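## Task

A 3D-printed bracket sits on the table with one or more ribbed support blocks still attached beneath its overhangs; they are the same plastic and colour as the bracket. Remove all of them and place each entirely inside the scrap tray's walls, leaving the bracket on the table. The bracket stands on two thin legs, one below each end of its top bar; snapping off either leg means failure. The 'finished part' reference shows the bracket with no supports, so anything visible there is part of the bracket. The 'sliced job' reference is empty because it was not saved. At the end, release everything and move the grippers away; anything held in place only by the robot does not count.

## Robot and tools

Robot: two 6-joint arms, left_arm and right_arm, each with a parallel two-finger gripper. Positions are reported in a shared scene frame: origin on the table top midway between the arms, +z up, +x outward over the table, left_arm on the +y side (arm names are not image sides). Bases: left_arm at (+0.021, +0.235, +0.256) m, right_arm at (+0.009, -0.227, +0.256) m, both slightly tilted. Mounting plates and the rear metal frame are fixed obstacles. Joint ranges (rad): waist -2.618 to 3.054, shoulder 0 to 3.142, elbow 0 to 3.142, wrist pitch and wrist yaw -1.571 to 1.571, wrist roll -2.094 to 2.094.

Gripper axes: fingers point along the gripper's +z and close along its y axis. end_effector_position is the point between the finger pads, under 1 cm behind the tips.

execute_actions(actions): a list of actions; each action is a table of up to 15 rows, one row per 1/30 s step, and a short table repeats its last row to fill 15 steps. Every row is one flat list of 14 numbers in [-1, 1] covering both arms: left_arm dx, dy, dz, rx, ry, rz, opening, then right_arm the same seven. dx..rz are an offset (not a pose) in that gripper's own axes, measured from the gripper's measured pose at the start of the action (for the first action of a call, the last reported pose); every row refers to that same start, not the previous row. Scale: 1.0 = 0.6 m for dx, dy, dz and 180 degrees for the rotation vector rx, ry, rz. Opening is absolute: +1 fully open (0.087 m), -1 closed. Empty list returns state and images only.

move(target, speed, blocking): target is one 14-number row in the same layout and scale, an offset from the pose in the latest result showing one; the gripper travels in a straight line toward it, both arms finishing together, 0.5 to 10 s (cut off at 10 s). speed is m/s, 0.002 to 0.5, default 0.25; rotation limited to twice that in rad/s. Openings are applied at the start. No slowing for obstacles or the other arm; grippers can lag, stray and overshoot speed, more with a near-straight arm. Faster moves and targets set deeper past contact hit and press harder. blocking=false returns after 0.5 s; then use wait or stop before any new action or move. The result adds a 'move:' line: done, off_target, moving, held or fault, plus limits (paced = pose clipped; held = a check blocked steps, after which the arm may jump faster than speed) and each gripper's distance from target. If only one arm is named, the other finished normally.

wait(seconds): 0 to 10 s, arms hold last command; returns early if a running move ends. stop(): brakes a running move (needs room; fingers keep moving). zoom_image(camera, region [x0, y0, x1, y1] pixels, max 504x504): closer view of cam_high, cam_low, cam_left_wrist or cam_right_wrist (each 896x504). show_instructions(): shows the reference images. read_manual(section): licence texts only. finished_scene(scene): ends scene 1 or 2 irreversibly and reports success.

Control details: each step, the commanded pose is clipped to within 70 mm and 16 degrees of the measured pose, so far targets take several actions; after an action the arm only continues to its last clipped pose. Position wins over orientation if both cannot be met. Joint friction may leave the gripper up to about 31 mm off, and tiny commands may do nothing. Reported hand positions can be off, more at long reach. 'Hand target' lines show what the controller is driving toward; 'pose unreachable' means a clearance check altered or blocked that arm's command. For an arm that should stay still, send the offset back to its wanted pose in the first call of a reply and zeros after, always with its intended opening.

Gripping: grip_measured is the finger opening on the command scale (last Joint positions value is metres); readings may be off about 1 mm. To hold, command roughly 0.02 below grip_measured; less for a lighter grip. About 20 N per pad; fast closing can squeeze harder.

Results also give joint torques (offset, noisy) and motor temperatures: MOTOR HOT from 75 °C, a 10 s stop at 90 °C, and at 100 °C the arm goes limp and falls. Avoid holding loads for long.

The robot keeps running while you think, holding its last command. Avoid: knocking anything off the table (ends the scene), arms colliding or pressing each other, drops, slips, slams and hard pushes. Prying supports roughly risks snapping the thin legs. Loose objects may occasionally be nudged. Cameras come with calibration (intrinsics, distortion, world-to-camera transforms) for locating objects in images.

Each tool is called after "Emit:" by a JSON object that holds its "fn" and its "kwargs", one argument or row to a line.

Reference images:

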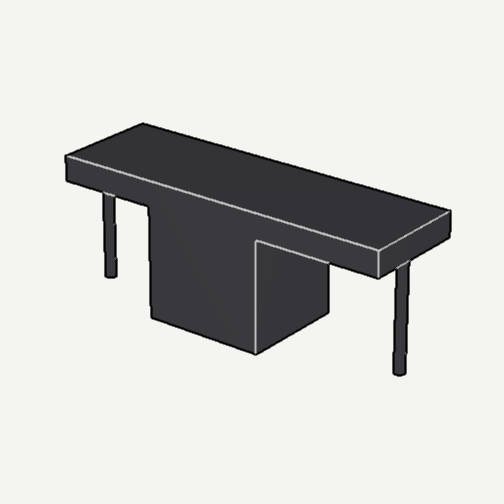

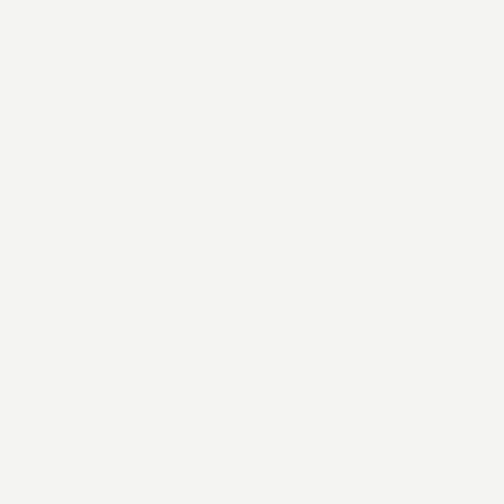

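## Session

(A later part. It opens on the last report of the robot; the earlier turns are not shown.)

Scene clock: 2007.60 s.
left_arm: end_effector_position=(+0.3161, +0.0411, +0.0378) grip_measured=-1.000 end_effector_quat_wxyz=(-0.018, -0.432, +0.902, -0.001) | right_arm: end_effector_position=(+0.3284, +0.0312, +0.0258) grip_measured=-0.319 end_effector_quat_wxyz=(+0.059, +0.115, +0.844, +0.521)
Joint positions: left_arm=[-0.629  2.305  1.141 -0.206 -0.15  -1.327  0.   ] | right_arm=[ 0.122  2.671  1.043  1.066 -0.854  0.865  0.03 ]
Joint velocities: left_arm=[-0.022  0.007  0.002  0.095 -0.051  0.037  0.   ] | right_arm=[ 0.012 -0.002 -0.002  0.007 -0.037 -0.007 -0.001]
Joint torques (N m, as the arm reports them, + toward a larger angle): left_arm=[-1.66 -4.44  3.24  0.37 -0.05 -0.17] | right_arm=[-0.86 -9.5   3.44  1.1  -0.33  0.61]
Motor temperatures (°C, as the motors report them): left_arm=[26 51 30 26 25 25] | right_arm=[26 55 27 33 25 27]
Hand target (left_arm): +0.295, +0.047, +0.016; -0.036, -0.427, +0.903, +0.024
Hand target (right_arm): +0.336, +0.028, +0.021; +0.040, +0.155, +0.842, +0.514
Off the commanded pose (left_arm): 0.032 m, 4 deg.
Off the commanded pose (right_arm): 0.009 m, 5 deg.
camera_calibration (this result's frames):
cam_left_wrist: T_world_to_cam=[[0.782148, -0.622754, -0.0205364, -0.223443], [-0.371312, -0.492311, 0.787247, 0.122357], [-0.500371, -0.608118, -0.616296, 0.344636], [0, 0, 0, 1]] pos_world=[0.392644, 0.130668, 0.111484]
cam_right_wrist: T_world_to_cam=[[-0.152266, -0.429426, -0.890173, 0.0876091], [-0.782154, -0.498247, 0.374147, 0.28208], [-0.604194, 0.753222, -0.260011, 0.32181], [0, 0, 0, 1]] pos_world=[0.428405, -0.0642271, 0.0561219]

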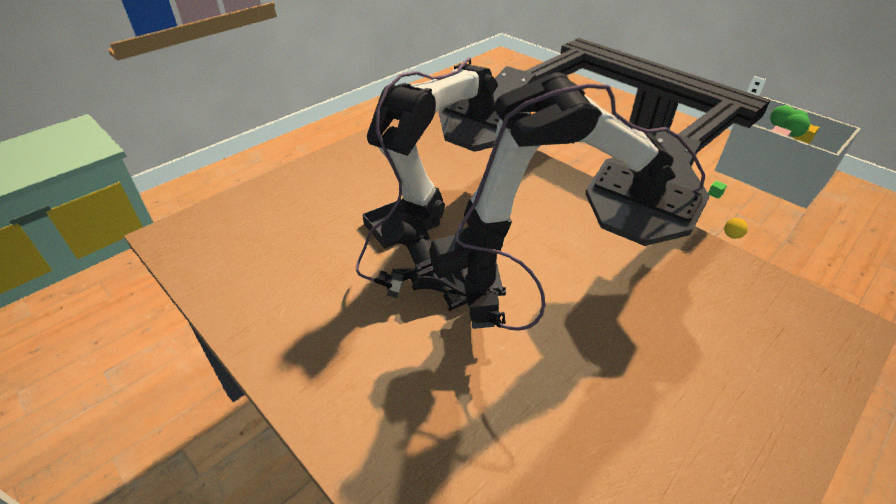

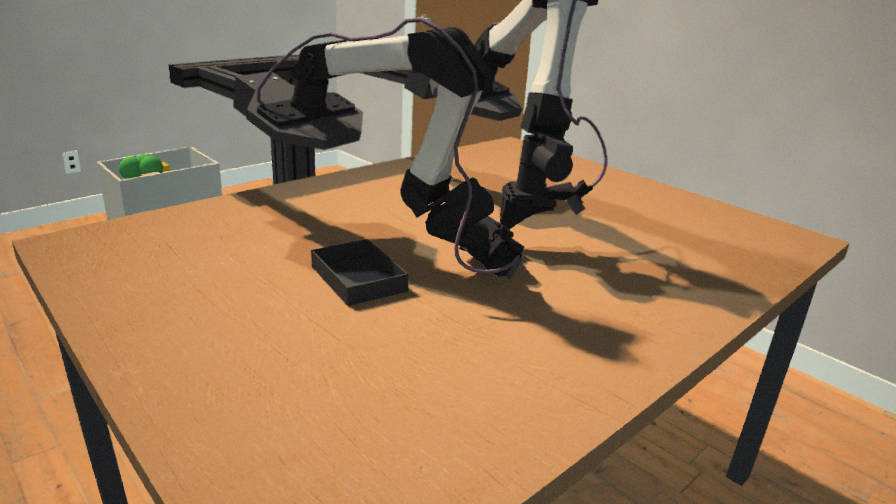

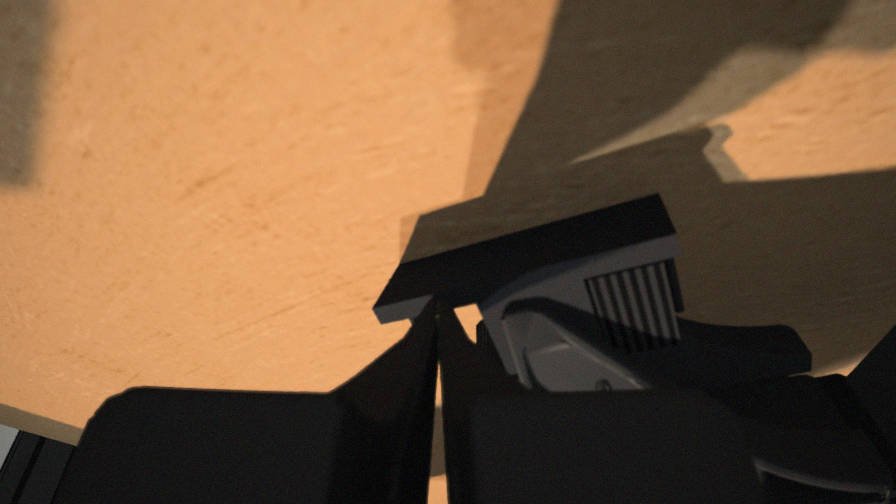

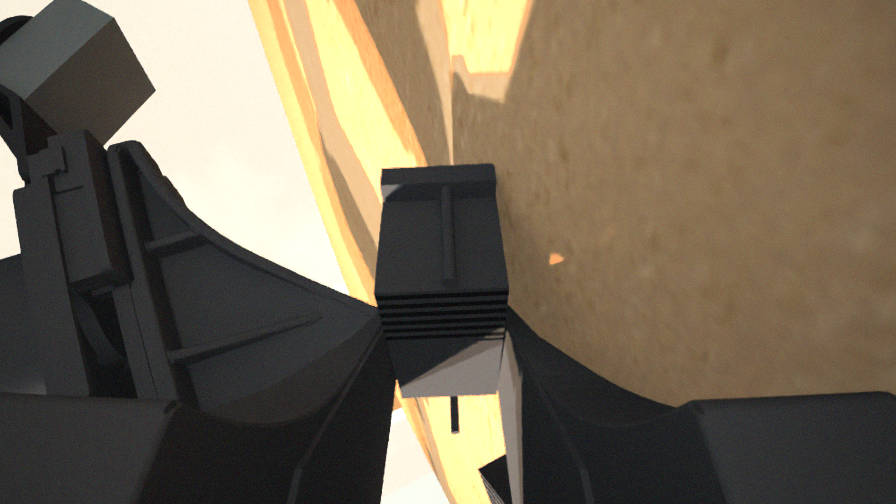

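Emit:
{"fn": "execute_actions", "kwargs": {
  "actions": [
    [[0.0128,0.031,0.0405,-0.0200,0.0039,0.003,-1,-0.013,-0.0077,0.0018,0.0065,-0.0027,0.030,-0.45]],
    [[0.0128,0.031,0.0405,-0.0200,0.0039,0.003,-1,-0.013,-0.0077,0.0018,0.0065,-0.0027,0.034,-0.45]]
  ]
}}

Emit:
{"fn": "zoom_image", "kwargs": {
  "camera": "cam_right_wrist",
  "region": [320, 150, 580, 440]
}}

Scene clock: 2015.30 s.
left_arm: end_effector_position=(+0.3162, +0.0413, +0.0378) grip_measured=-1.000 end_effector_quat_wxyz=(-0.017, -0.432, +0.902, -0.001) | right_arm: end_effector_position=(+0.3282, +0.0312, +0.0258) grip_measured=-0.319 end_effector_quat_wxyz=(+0.056, +0.118, +0.844, +0.521)
Joint positions: left_arm=[-0.629  2.305  1.141 -0.206 -0.151 -1.327  0.   ] | right_arm=[ 0.122  2.671  1.043  1.064 -0.853  0.872  0.03 ]
Joint velocities: left_arm=[-0.012 -0.002 -0.002 -0.051 -0.095 -0.022  0.   ] | right_arm=[-0.012  0.002 -0.002  0.051  0.007 -0.022 -0.   ]
Joint torques (N m, as the arm reports them, + toward a larger angle): left_arm=[-1.67 -4.42  3.26  0.35 -0.06 -0.16] | right_arm=[-1.01 -9.41  3.34  1.05 -0.33  0.68]
Motor temperatures (°C, as the motors report them): left_arm=[26 50 30 26 25 25] | right_arm=[26 55 27 33 25 27]
Hand target (left_arm): +0.295, +0.047, +0.016; -0.036, -0.427, +0.903, +0.024
Hand target (right_arm): +0.336, +0.028, +0.021; +0.034, +0.163, +0.842, +0.514
Off the commanded pose (left_arm): 0.032 m, 4 deg.
Off the commanded pose (right_arm): 0.009 m, 6 deg.
camera_calibration (this result's frames):
cam_left_wrist: T_world_to_cam=[[0.782144, -0.62275, -0.0208068, -0.223384], [-0.371702, -0.493119, 0.786557, 0.122701], [-0.500089, -0.607467, -0.617168, 0.344672], [0, 0, 0, 1]] pos_world=[0.392693, 0.130771, 0.111561]
cam_right_wrist: T_world_to_cam=[[-0.160896, -0.428174, -0.889258, 0.090419], [-0.780823, -0.495871, 0.380036, 0.281284], [-0.603679, 0.755499, -0.254544, 0.321301], [0, 0, 0, 1]] pos_world=[0.428144, -0.0645473, 0.0552931]

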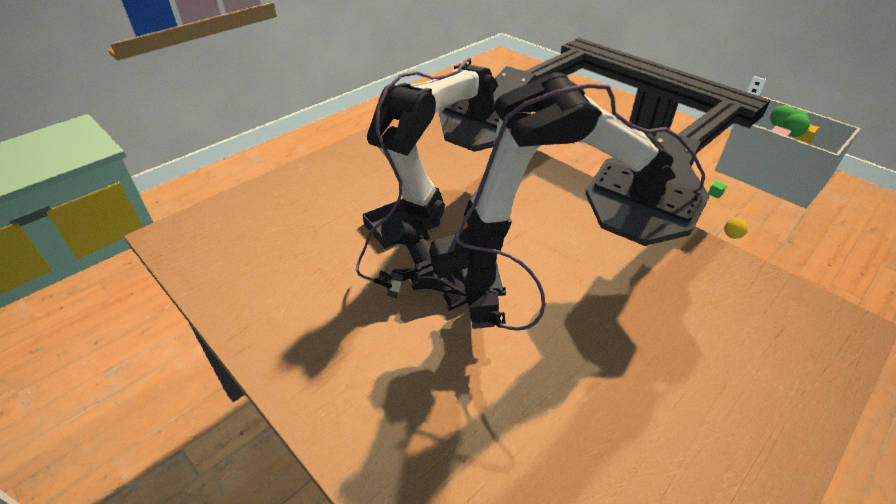

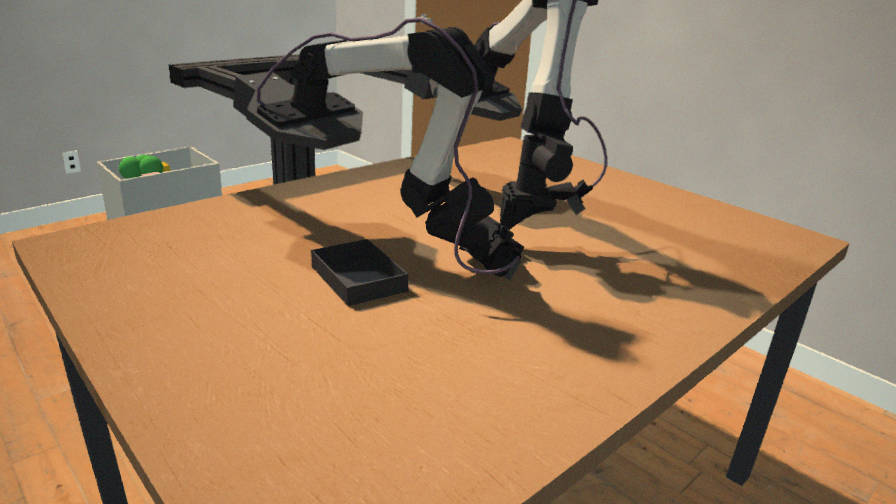

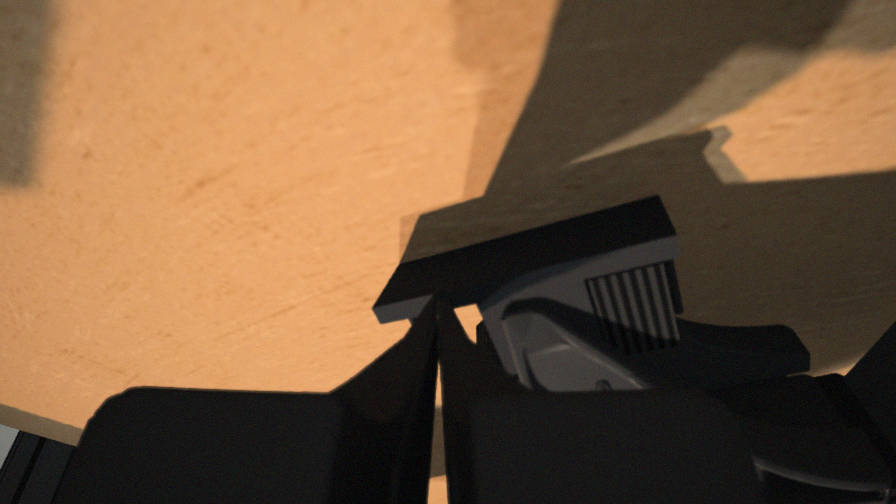

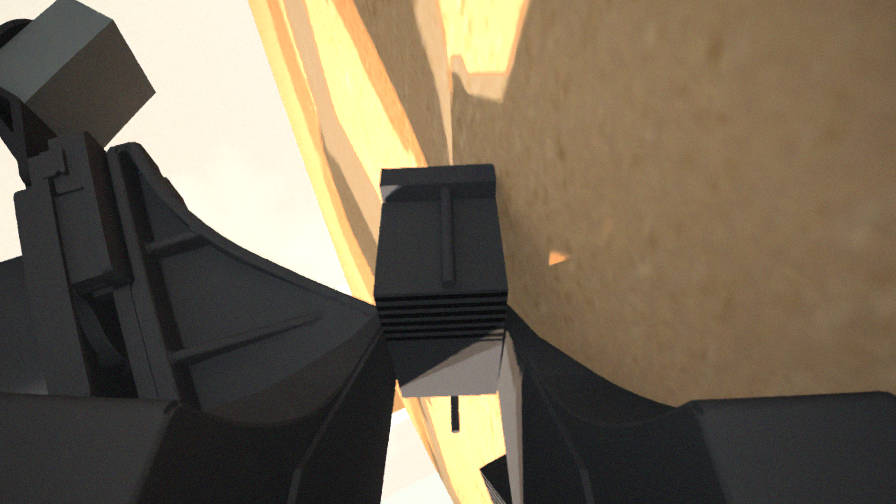

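Region (320, 150, 580, 440) of cam_right_wrist's 896x504 image, scaled by 1.738, with more detail than that image has; it fills the left 452 columns of this view, and the rest is white.

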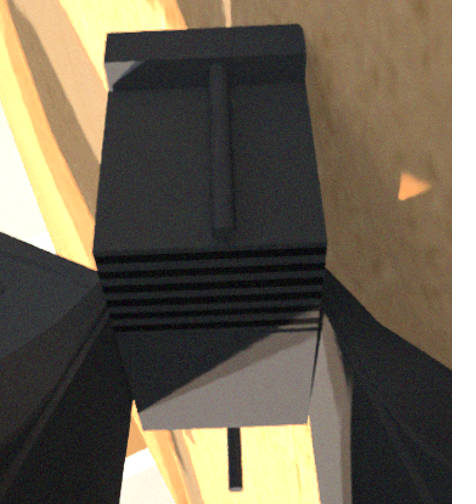

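Emit:
{"fn": "execute_actions", "kwargs": {
  "actions": [
    [[0.0147,0.0345,0.046,-0.0225,0.0044,0.003,-1,-0.013,-0.0077,0.0018,0.0065,-0.0027,0.036,-0.45]],
    [[0.0167,0.038,0.0517,-0.0249,0.0049,0.003,-1,-0.013,-0.0077,0.0018,0.0065,-0.0027,0.040,-0.45]],
    [[0.0167,0.038,0.0517,-0.0249,0.0049,0.003,-1,-0.013,-0.0077,0.0018,0.0065,-0.0027,0.044,-0.45]]
  ]
}}

Emit:
{"fn": "zoom_image", "kwargs": {
  "camera": "cam_right_wrist",
  "region": [320, 150, 580, 440]
}}

Scene clock: 2025.77 s.
left_arm: end_effector_position=(+0.3160, +0.0419, +0.0372) grip_measured=-1.000 end_effector_quat_wxyz=(-0.016, -0.432, +0.902, +0.001) | right_arm: end_effector_position=(+0.3281, +0.0312, +0.0261) grip_measured=-0.317 end_effector_quat_wxyz=(+0.050, +0.127, +0.843, +0.520)
Joint positions: left_arm=[-0.629  2.307  1.141 -0.206 -0.154 -1.327  0.   ] | right_arm=[ 0.122  2.671  1.043  1.061 -0.853  0.89   0.03 ]
Joint velocities: left_arm=[-0.007  0.007 -0.002 -0.051  0.007  0.022  0.   ] | right_arm=[-0.012 -0.007 -0.012 -0.022 -0.037 -0.022  0.001]
Joint torques (N m, as the arm reports them, + toward a larger angle): left_arm=[-1.65 -3.04  3.33  0.38 -0.08 -0.19] | right_arm=[-1.09 -9.14  3.56  1.04 -0.34  0.92]
Motor temperatures (°C, as the motors report them): left_arm=[26 48 30 26 25 25] | right_arm=[26 54 27 33 25 27]
Hand target (left_arm): +0.289, +0.049, +0.011; -0.040, -0.427, +0.903, +0.032
Hand target (right_arm): +0.336, +0.028, +0.021; +0.021, +0.183, +0.838, +0.513
Off the commanded pose (left_arm): 0.040 m, 5 deg.
Off the commanded pose (right_arm): 0.009 m, 8 deg.
camera_calibration (this result's frames):
cam_left_wrist: T_world_to_cam=[[0.781933, -0.622938, -0.0229852, -0.222642], [-0.371803, -0.495662, 0.784909, 0.123573], [-0.500343, -0.6052, -0.619185, 0.344606], [0, 0, 0, 1]] pos_world=[0.392457, 0.131114, 0.111264]
cam_right_wrist: T_world_to_cam=[[-0.18161, -0.424484, -0.887035, 0.0972555], [-0.777901, -0.489801, 0.393657, 0.279568], [-0.601572, 0.761517, -0.241254, 0.320016], [0, 0, 0, 1]] pos_world=[0.427651, -0.0654817, 0.0534202]

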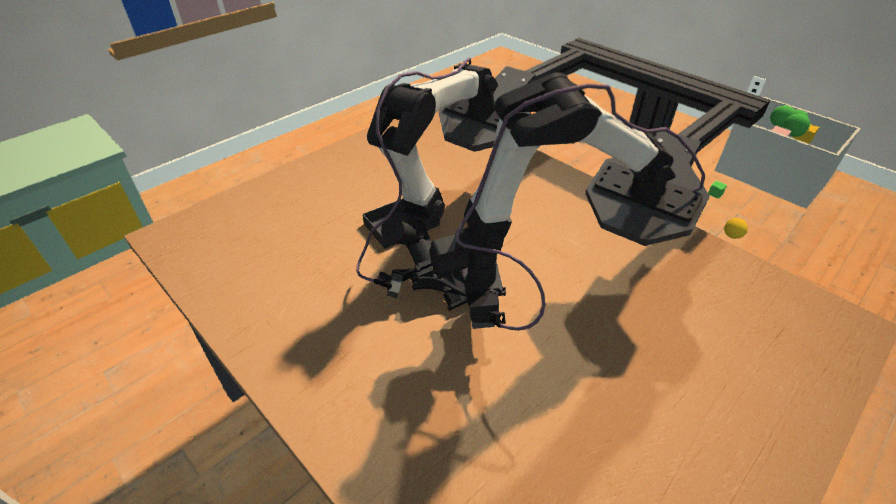

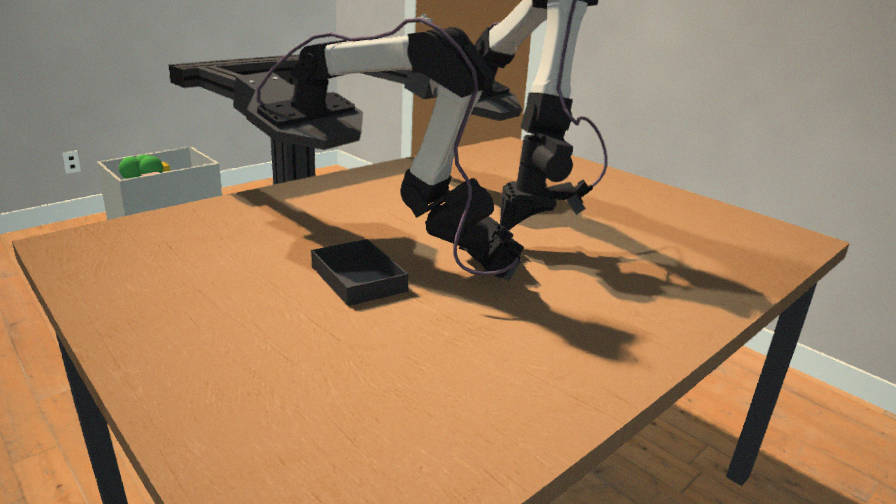

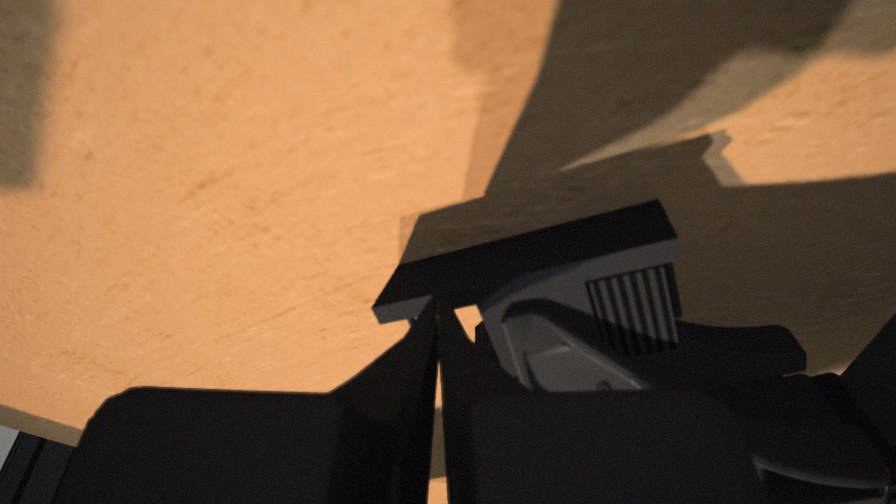

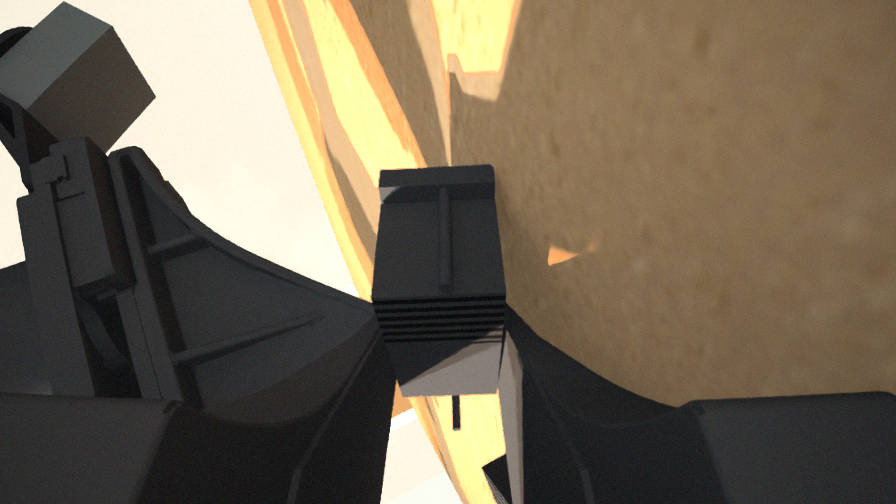

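Region (320, 150, 580, 440) of cam_right_wrist's 896x504 image, scaled by 1.738, with more detail than that image has; it fills the left 452 columns of this view, and the rest is white.

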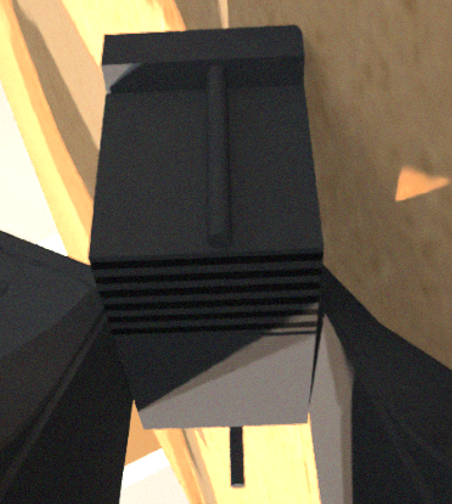

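Emit:
{"fn": "execute_actions", "kwargs": {
  "actions": []
}}

Scene clock: 2038.57 s.
left_arm: end_effector_position=(+0.3160, +0.0419, +0.0372) grip_measured=-1.000 end_effector_quat_wxyz=(-0.016, -0.432, +0.902, +0.001) | right_arm: end_effector_position=(+0.3281, +0.0312, +0.0261) grip_measured=-0.317 end_effector_quat_wxyz=(+0.050, +0.127, +0.843, +0.520)
Joint positions: left_arm=[-0.629  2.307  1.141 -0.206 -0.154 -1.327  0.   ] | right_arm=[ 0.122  2.671  1.043  1.061 -0.853  0.89   0.03 ]
Joint velocities: left_arm=[-0.002  0.012  0.022 -0.037 -0.007  0.022  0.   ] | right_arm=[-0.002  0.012 -0.012  0.022 -0.066 -0.051 -0.   ]
Joint torques (N m, as the arm reports them, + toward a larger angle): left_arm=[-1.74 -3.06  3.42  0.34 -0.05 -0.19] | right_arm=[-1.05 -9.13  3.49  1.03 -0.33  0.93]
Motor temperatures (°C, as the motors report them): left_arm=[26 46 30 26 25 25] | right_arm=[26 53 27 33 25 28]
Hand target (left_arm): +0.289, +0.049, +0.011; -0.040, -0.427, +0.903, +0.032
Hand target (right_arm): +0.336, +0.028, +0.021; +0.021, +0.183, +0.838, +0.513
Off the commanded pose (left_arm): 0.040 m, 5 deg.
Off the commanded pose (right_arm): 0.009 m, 8 deg.
camera_calibration (this result's frames):
cam_left_wrist: T_world_to_cam=[[0.781933, -0.622938, -0.0229852, -0.222642], [-0.371803, -0.495662, 0.784909, 0.123573], [-0.500343, -0.6052, -0.619185, 0.344606], [0, 0, 0, 1]] pos_world=[0.392457, 0.131114, 0.111264]
cam_right_wrist: T_world_to_cam=[[-0.18161, -0.424484, -0.887035, 0.0972555], [-0.777901, -0.489801, 0.393657, 0.279568], [-0.601572, 0.761517, -0.241254, 0.320016], [0, 0, 0, 1]] pos_world=[0.427651, -0.0654817, 0.0534202]

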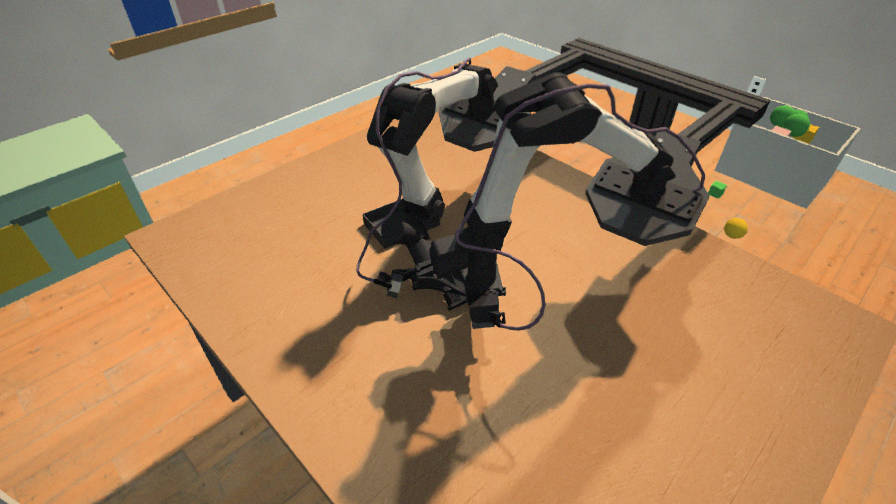

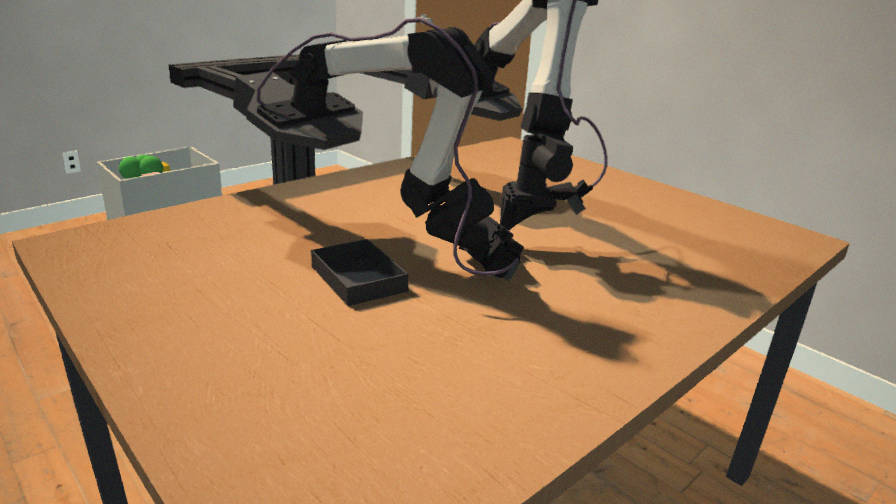

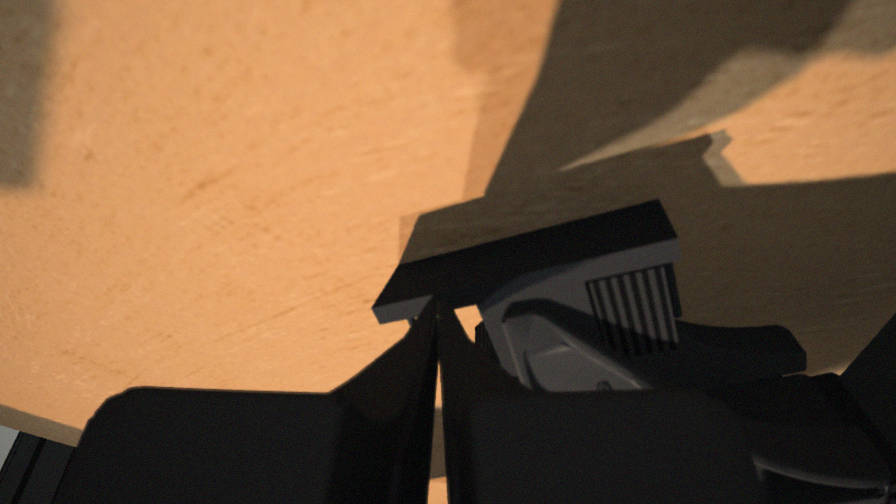

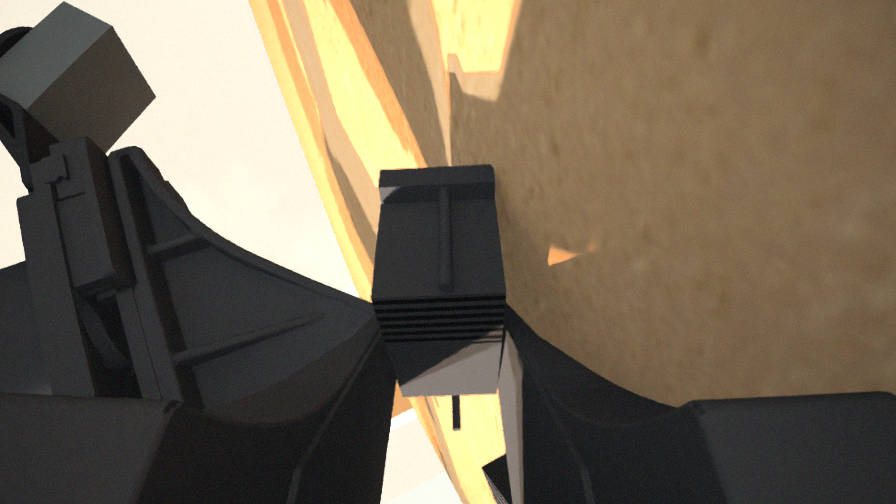

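Emit:
{"fn": "execute_actions", "kwargs": {
  "actions": [
    [[0.0167,0.038,0.0517,-0.0249,0.0049,0.003,-1,-0.013,-0.0077,0.0018,0.0065,-0.0027,0.048,-0.45]],
    [[0.0167,0.038,0.0517,-0.0249,0.0049,0.003,-1,-0.013,-0.0077,0.0018,0.0065,-0.0027,0.051,-0.45]]
  ]
}}

Scene clock: 2044.67 s.
left_arm: end_effector_position=(+0.3161, +0.0424, +0.0371) grip_measured=-1.000 end_effector_quat_wxyz=(-0.015, -0.432, +0.902, +0.001) | right_arm: end_effector_position=(+0.3281, +0.0314, +0.0263) grip_measured=-0.315 end_effector_quat_wxyz=(+0.046, +0.135, +0.842, +0.520)
Joint positions: left_arm=[-0.629  2.307  1.141 -0.206 -0.157 -1.327  0.   ] | right_arm=[ 0.122  2.671  1.043  1.058 -0.851  0.906  0.03 ]
Joint velocities: left_arm=[ 0.007  0.002 -0.002  0.081  0.095 -0.037  0.   ] | right_arm=[ 0.022 -0.012 -0.012  0.051 -0.037 -0.051 -0.   ]
Joint torques (N m, as the arm reports them, + toward a larger angle): left_arm=[-1.65 -3.05  3.5   0.38 -0.04 -0.21] | right_arm=[-1.13 -8.95  3.66  1.   -0.36  1.11]
Motor temperatures (°C, as the motors report them): left_arm=[26 45 30 26 25 25] | right_arm=[26 53 27 33 25 28]
Hand target (left_arm): +0.289, +0.050, +0.011; -0.039, -0.427, +0.903, +0.033
Hand target (right_arm): +0.335, +0.028, +0.021; +0.011, +0.198, +0.836, +0.512
Off the commanded pose (left_arm): 0.040 m, 5 deg.
Off the commanded pose (right_arm): 0.009 m, 9 deg.
camera_calibration (this result's frames):
cam_left_wrist: T_world_to_cam=[[0.781923, -0.622927, -0.0236162, -0.222506], [-0.372712, -0.497539, 0.783288, 0.124375], [-0.499682, -0.603669, -0.62121, 0.344687], [0, 0, 0, 1]] pos_world=[0.392572, 0.131353, 0.111447]
cam_right_wrist: T_world_to_cam=[[-0.198698, -0.421474, -0.884804, 0.102924], [-0.775625, -0.484252, 0.404852, 0.278321], [-0.599103, 0.76672, -0.230686, 0.31871], [0, 0, 0, 1]] pos_world=[0.427264, -0.0662041, 0.0519113]

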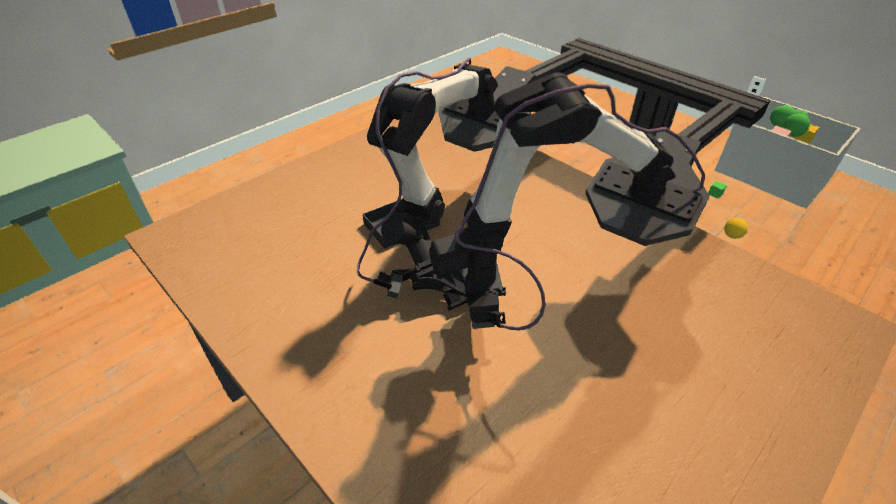

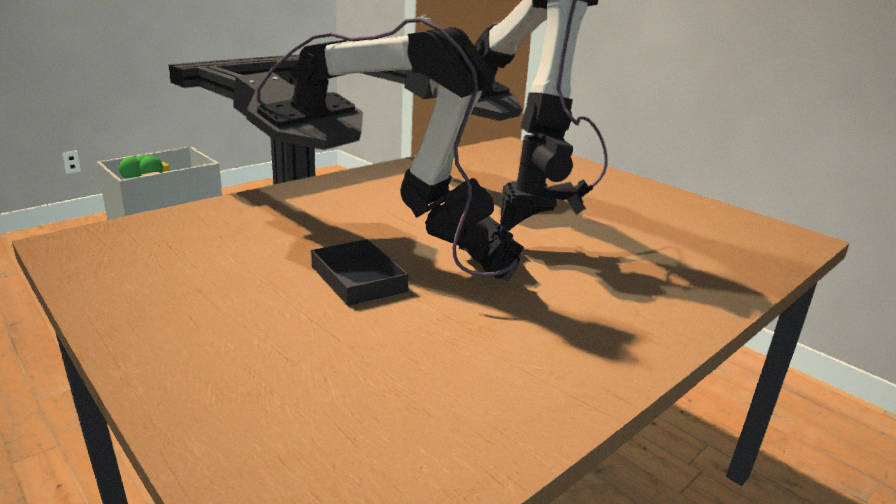

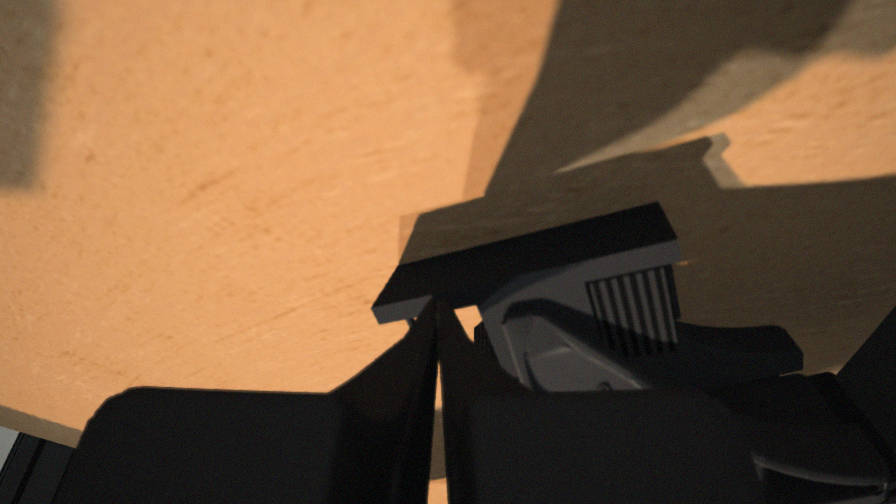

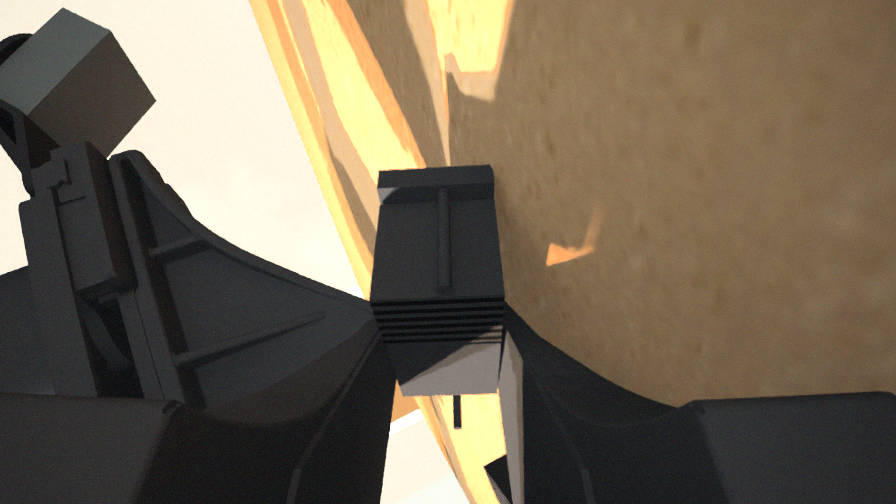

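Emit:
{"fn": "execute_actions", "kwargs": {
  "actions": [
    [[0.0167,0.038,0.0517,-0.0249,0.0049,0.003,-1,-0.013,-0.0085,0.0018,0.0075,-0.0027,0.053,-0.45]],
    [[0.0167,0.038,0.0517,-0.0249,0.0049,0.003,-1,-0.013,-0.0095,0.0018,0.0085,-0.0027,0.055,-0.45]]
  ]
}}

Scene clock: 2049.40 s.
left_arm: end_effector_position=(+0.3163, +0.0426, +0.0370) grip_measured=-1.000 end_effector_quat_wxyz=(-0.015, -0.432, +0.902, +0.002) | right_arm: end_effector_position=(+0.3282, +0.0314, +0.0263) grip_measured=-0.312 end_effector_quat_wxyz=(+0.043, +0.140, +0.842, +0.519)
Joint positions: left_arm=[-0.629  2.307  1.141 -0.206 -0.159 -1.327  0.   ] | right_arm=[ 0.122  2.671  1.043  1.057 -0.849  0.917  0.03 ]
Joint velocities: left_arm=[ 0.002 -0.002  0.022  0.037 -0.022  0.007  0.   ] | right_arm=[-0.002 -0.007 -0.002 -0.022  0.022 -0.007  0.   ]
Joint torques (N m, as the arm reports them, + toward a larger angle): left_arm=[-1.67 -3.05  3.3   0.36 -0.07 -0.17] | right_arm=[-1.19 -8.94  3.7   0.91 -0.3   1.2 ]
Motor temperatures (°C, as the motors report them): left_arm=[26 45 30 26 25 25] | right_arm=[26 53 27 33 25 28]
Hand target (left_arm): +0.290, +0.050, +0.010; -0.038, -0.427, +0.903, +0.034
Hand target (right_arm): +0.335, +0.028, +0.020; +0.004, +0.210, +0.835, +0.509
Off the commanded pose (left_arm): 0.040 m, 5 deg.
Off the commanded pose (right_arm): 0.010 m, 10 deg.
camera_calibration (this result's frames):
cam_left_wrist: T_world_to_cam=[[0.781918, -0.62292, -0.0239768, -0.222428], [-0.373231, -0.49861, 0.782359, 0.124833], [-0.499303, -0.602792, -0.622365, 0.344732], [0, 0, 0, 1]] pos_world=[0.392638, 0.13149, 0.111552]
cam_right_wrist: T_world_to_cam=[[-0.210413, -0.419773, -0.882902, 0.106725], [-0.774306, -0.47977, 0.412638, 0.277626], [-0.596805, 0.770461, -0.224083, 0.317708], [0, 0, 0, 1]] pos_world=[0.427034, -0.0667846, 0.0508622]

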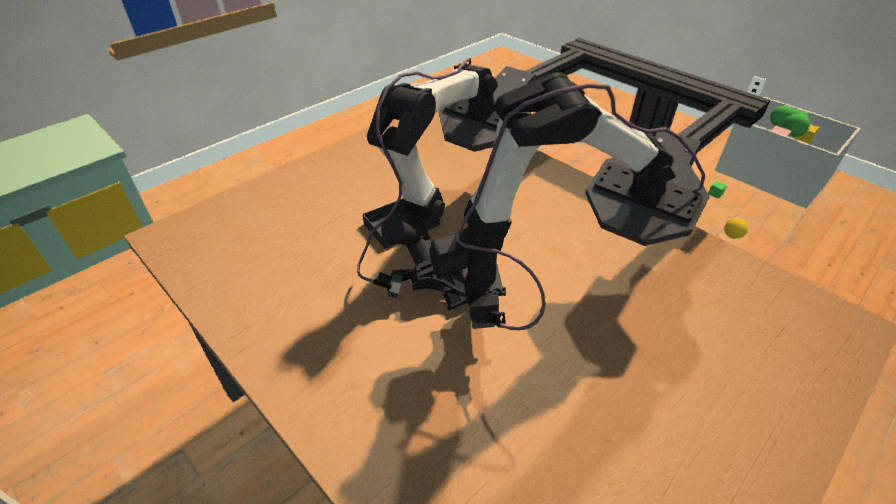

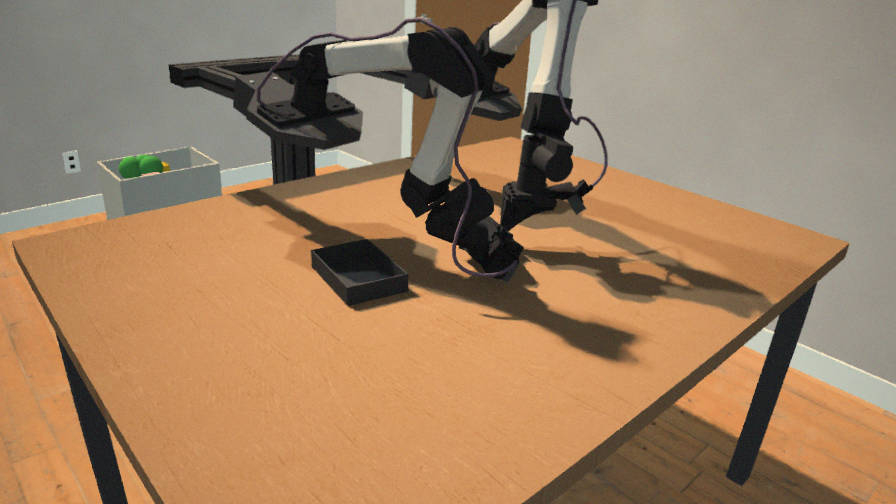

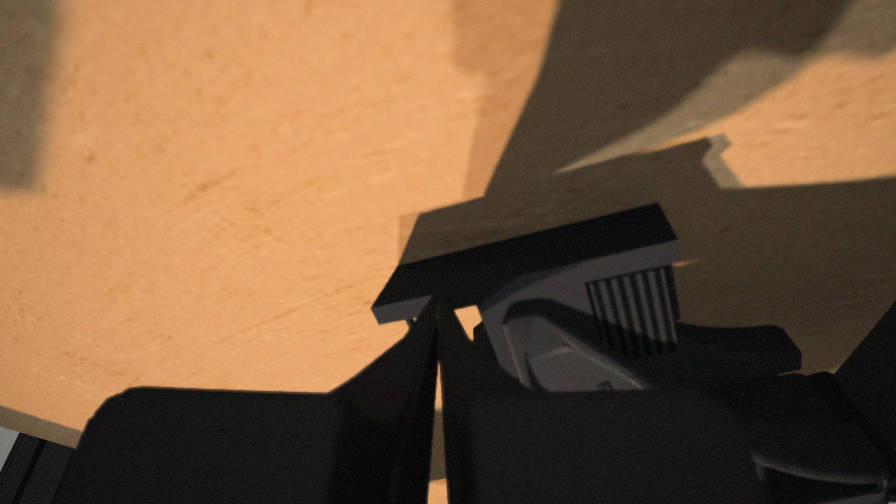

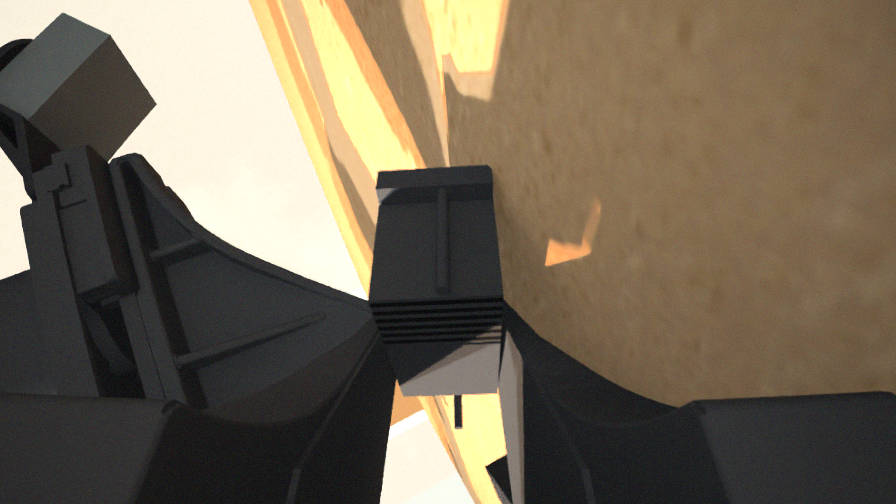

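Emit:
{"fn": "execute_actions", "kwargs": {
  "actions": [
    [[0.0167,0.038,0.0517,-0.0249,0.0049,0.003,-1,-0.013,-0.011,0.0018,0.011,-0.0027,0.057,-0.45]],
    [[0.0167,0.038,0.0517,-0.0249,0.0049,0.003,-1,-0.013,-0.012,0.0018,0.013,-0.0027,0.058,-0.45]],
    [[0.0167,0.038,0.0517,-0.0249,0.0049,0.003,-1,-0.013,-0.013,0.0018,0.015,-0.0027,0.059,-0.45]]
  ]
}}

Scene clock: 2097.03 s.
left_arm: end_effector_position=(+0.3170, +0.0428, +0.0374) grip_measured=-1.000 end_effector_quat_wxyz=(-0.014, -0.432, +0.902, +0.003) | right_arm: end_effector_position=(+0.3281, +0.0314, +0.0263) grip_measured=-0.309 end_effector_quat_wxyz=(+0.039, +0.147, +0.842, +0.518)
Joint positions: left_arm=[-0.629  2.307  1.146 -0.213 -0.161 -1.327  0.   ] | right_arm=[ 0.122  2.671  1.043  1.053 -0.847  0.931  0.03 ]
Joint velocities: left_arm=[ 0.002  0.002 -0.002 -0.022  0.066 -0.037  0.   ] | right_arm=[ 0.012  0.002  0.002  0.007  0.007 -0.022 -0.   ]
Joint torques (N m, as the arm reports them, + toward a larger angle): left_arm=[-1.64 -3.15  3.42  0.36 -0.07 -0.21] | right_arm=[-1.16 -9.29  3.56  0.69 -0.16  1.18]
Motor temperatures (°C, as the motors report them): left_arm=[26 41 29 26 25 25] | right_arm=[26 51 28 32 25 29]
Hand target (left_arm): +0.290, +0.051, +0.011; -0.038, -0.426, +0.903, +0.035
Hand target (right_arm): +0.335, +0.027, +0.019; -0.003, +0.224, +0.837, +0.500
Off the commanded pose (left_arm): 0.040 m, 5 deg.
Off the commanded pose (right_arm): 0.011 m, 11 deg.
camera_calibration (this result's frames):
cam_left_wrist: T_world_to_cam=[[0.781418, -0.623453, -0.02633, -0.222566], [-0.373038, -0.500548, 0.781213, 0.124959], [-0.500229, -0.600632, -0.623709, 0.345718], [0, 0, 0, 1]] pos_world=[0.39347, 0.131437, 0.112148]
cam_right_wrist: T_world_to_cam=[[-0.227346, -0.417522, -0.879766, 0.112075], [-0.771662, -0.473837, 0.424284, 0.276235], [-0.594014, 0.775341, -0.214461, 0.316319], [0, 0, 0, 1]] pos_world=[0.426537, -0.0675708, 0.0492358]

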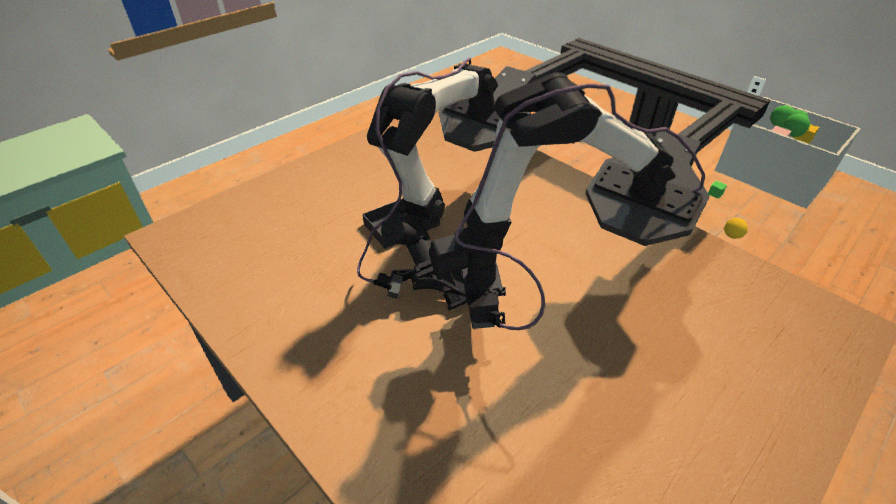

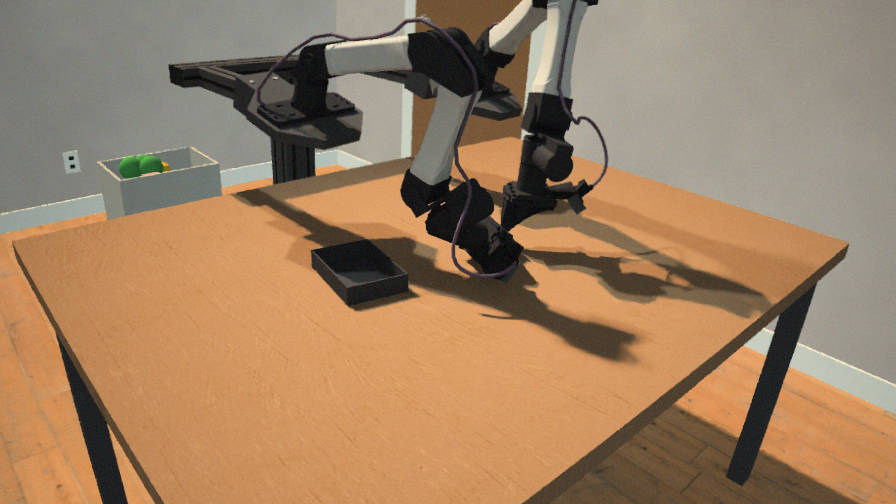

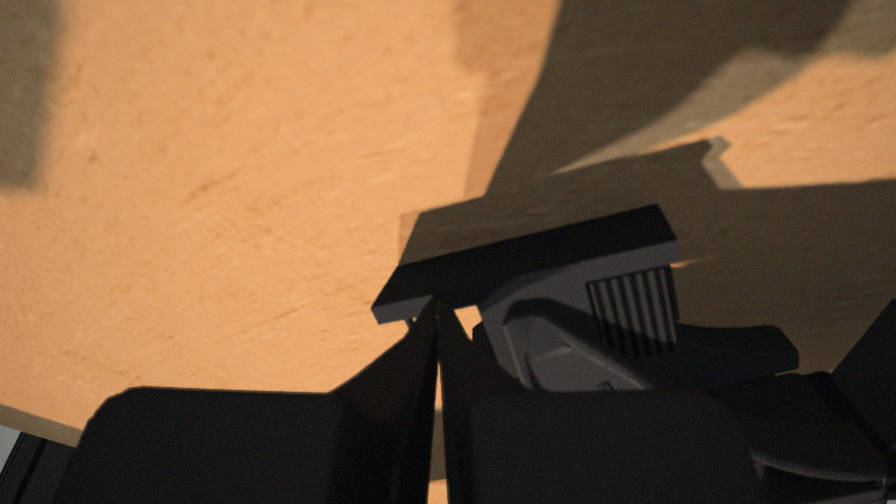

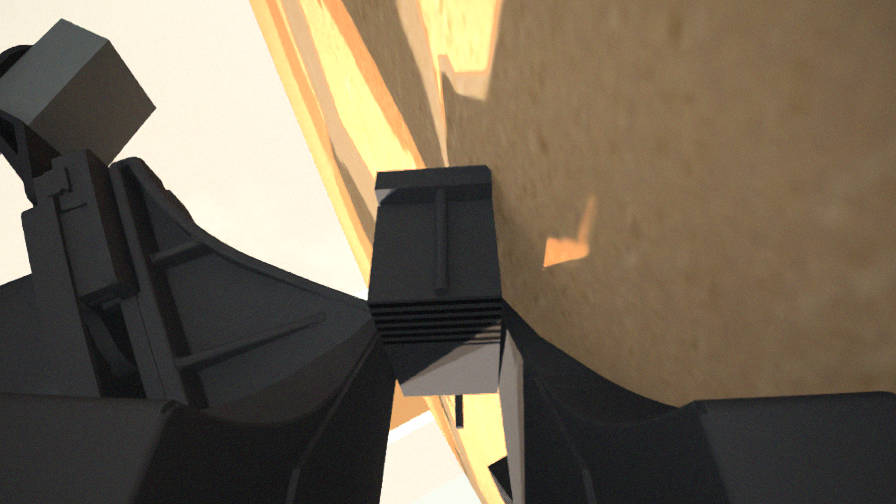

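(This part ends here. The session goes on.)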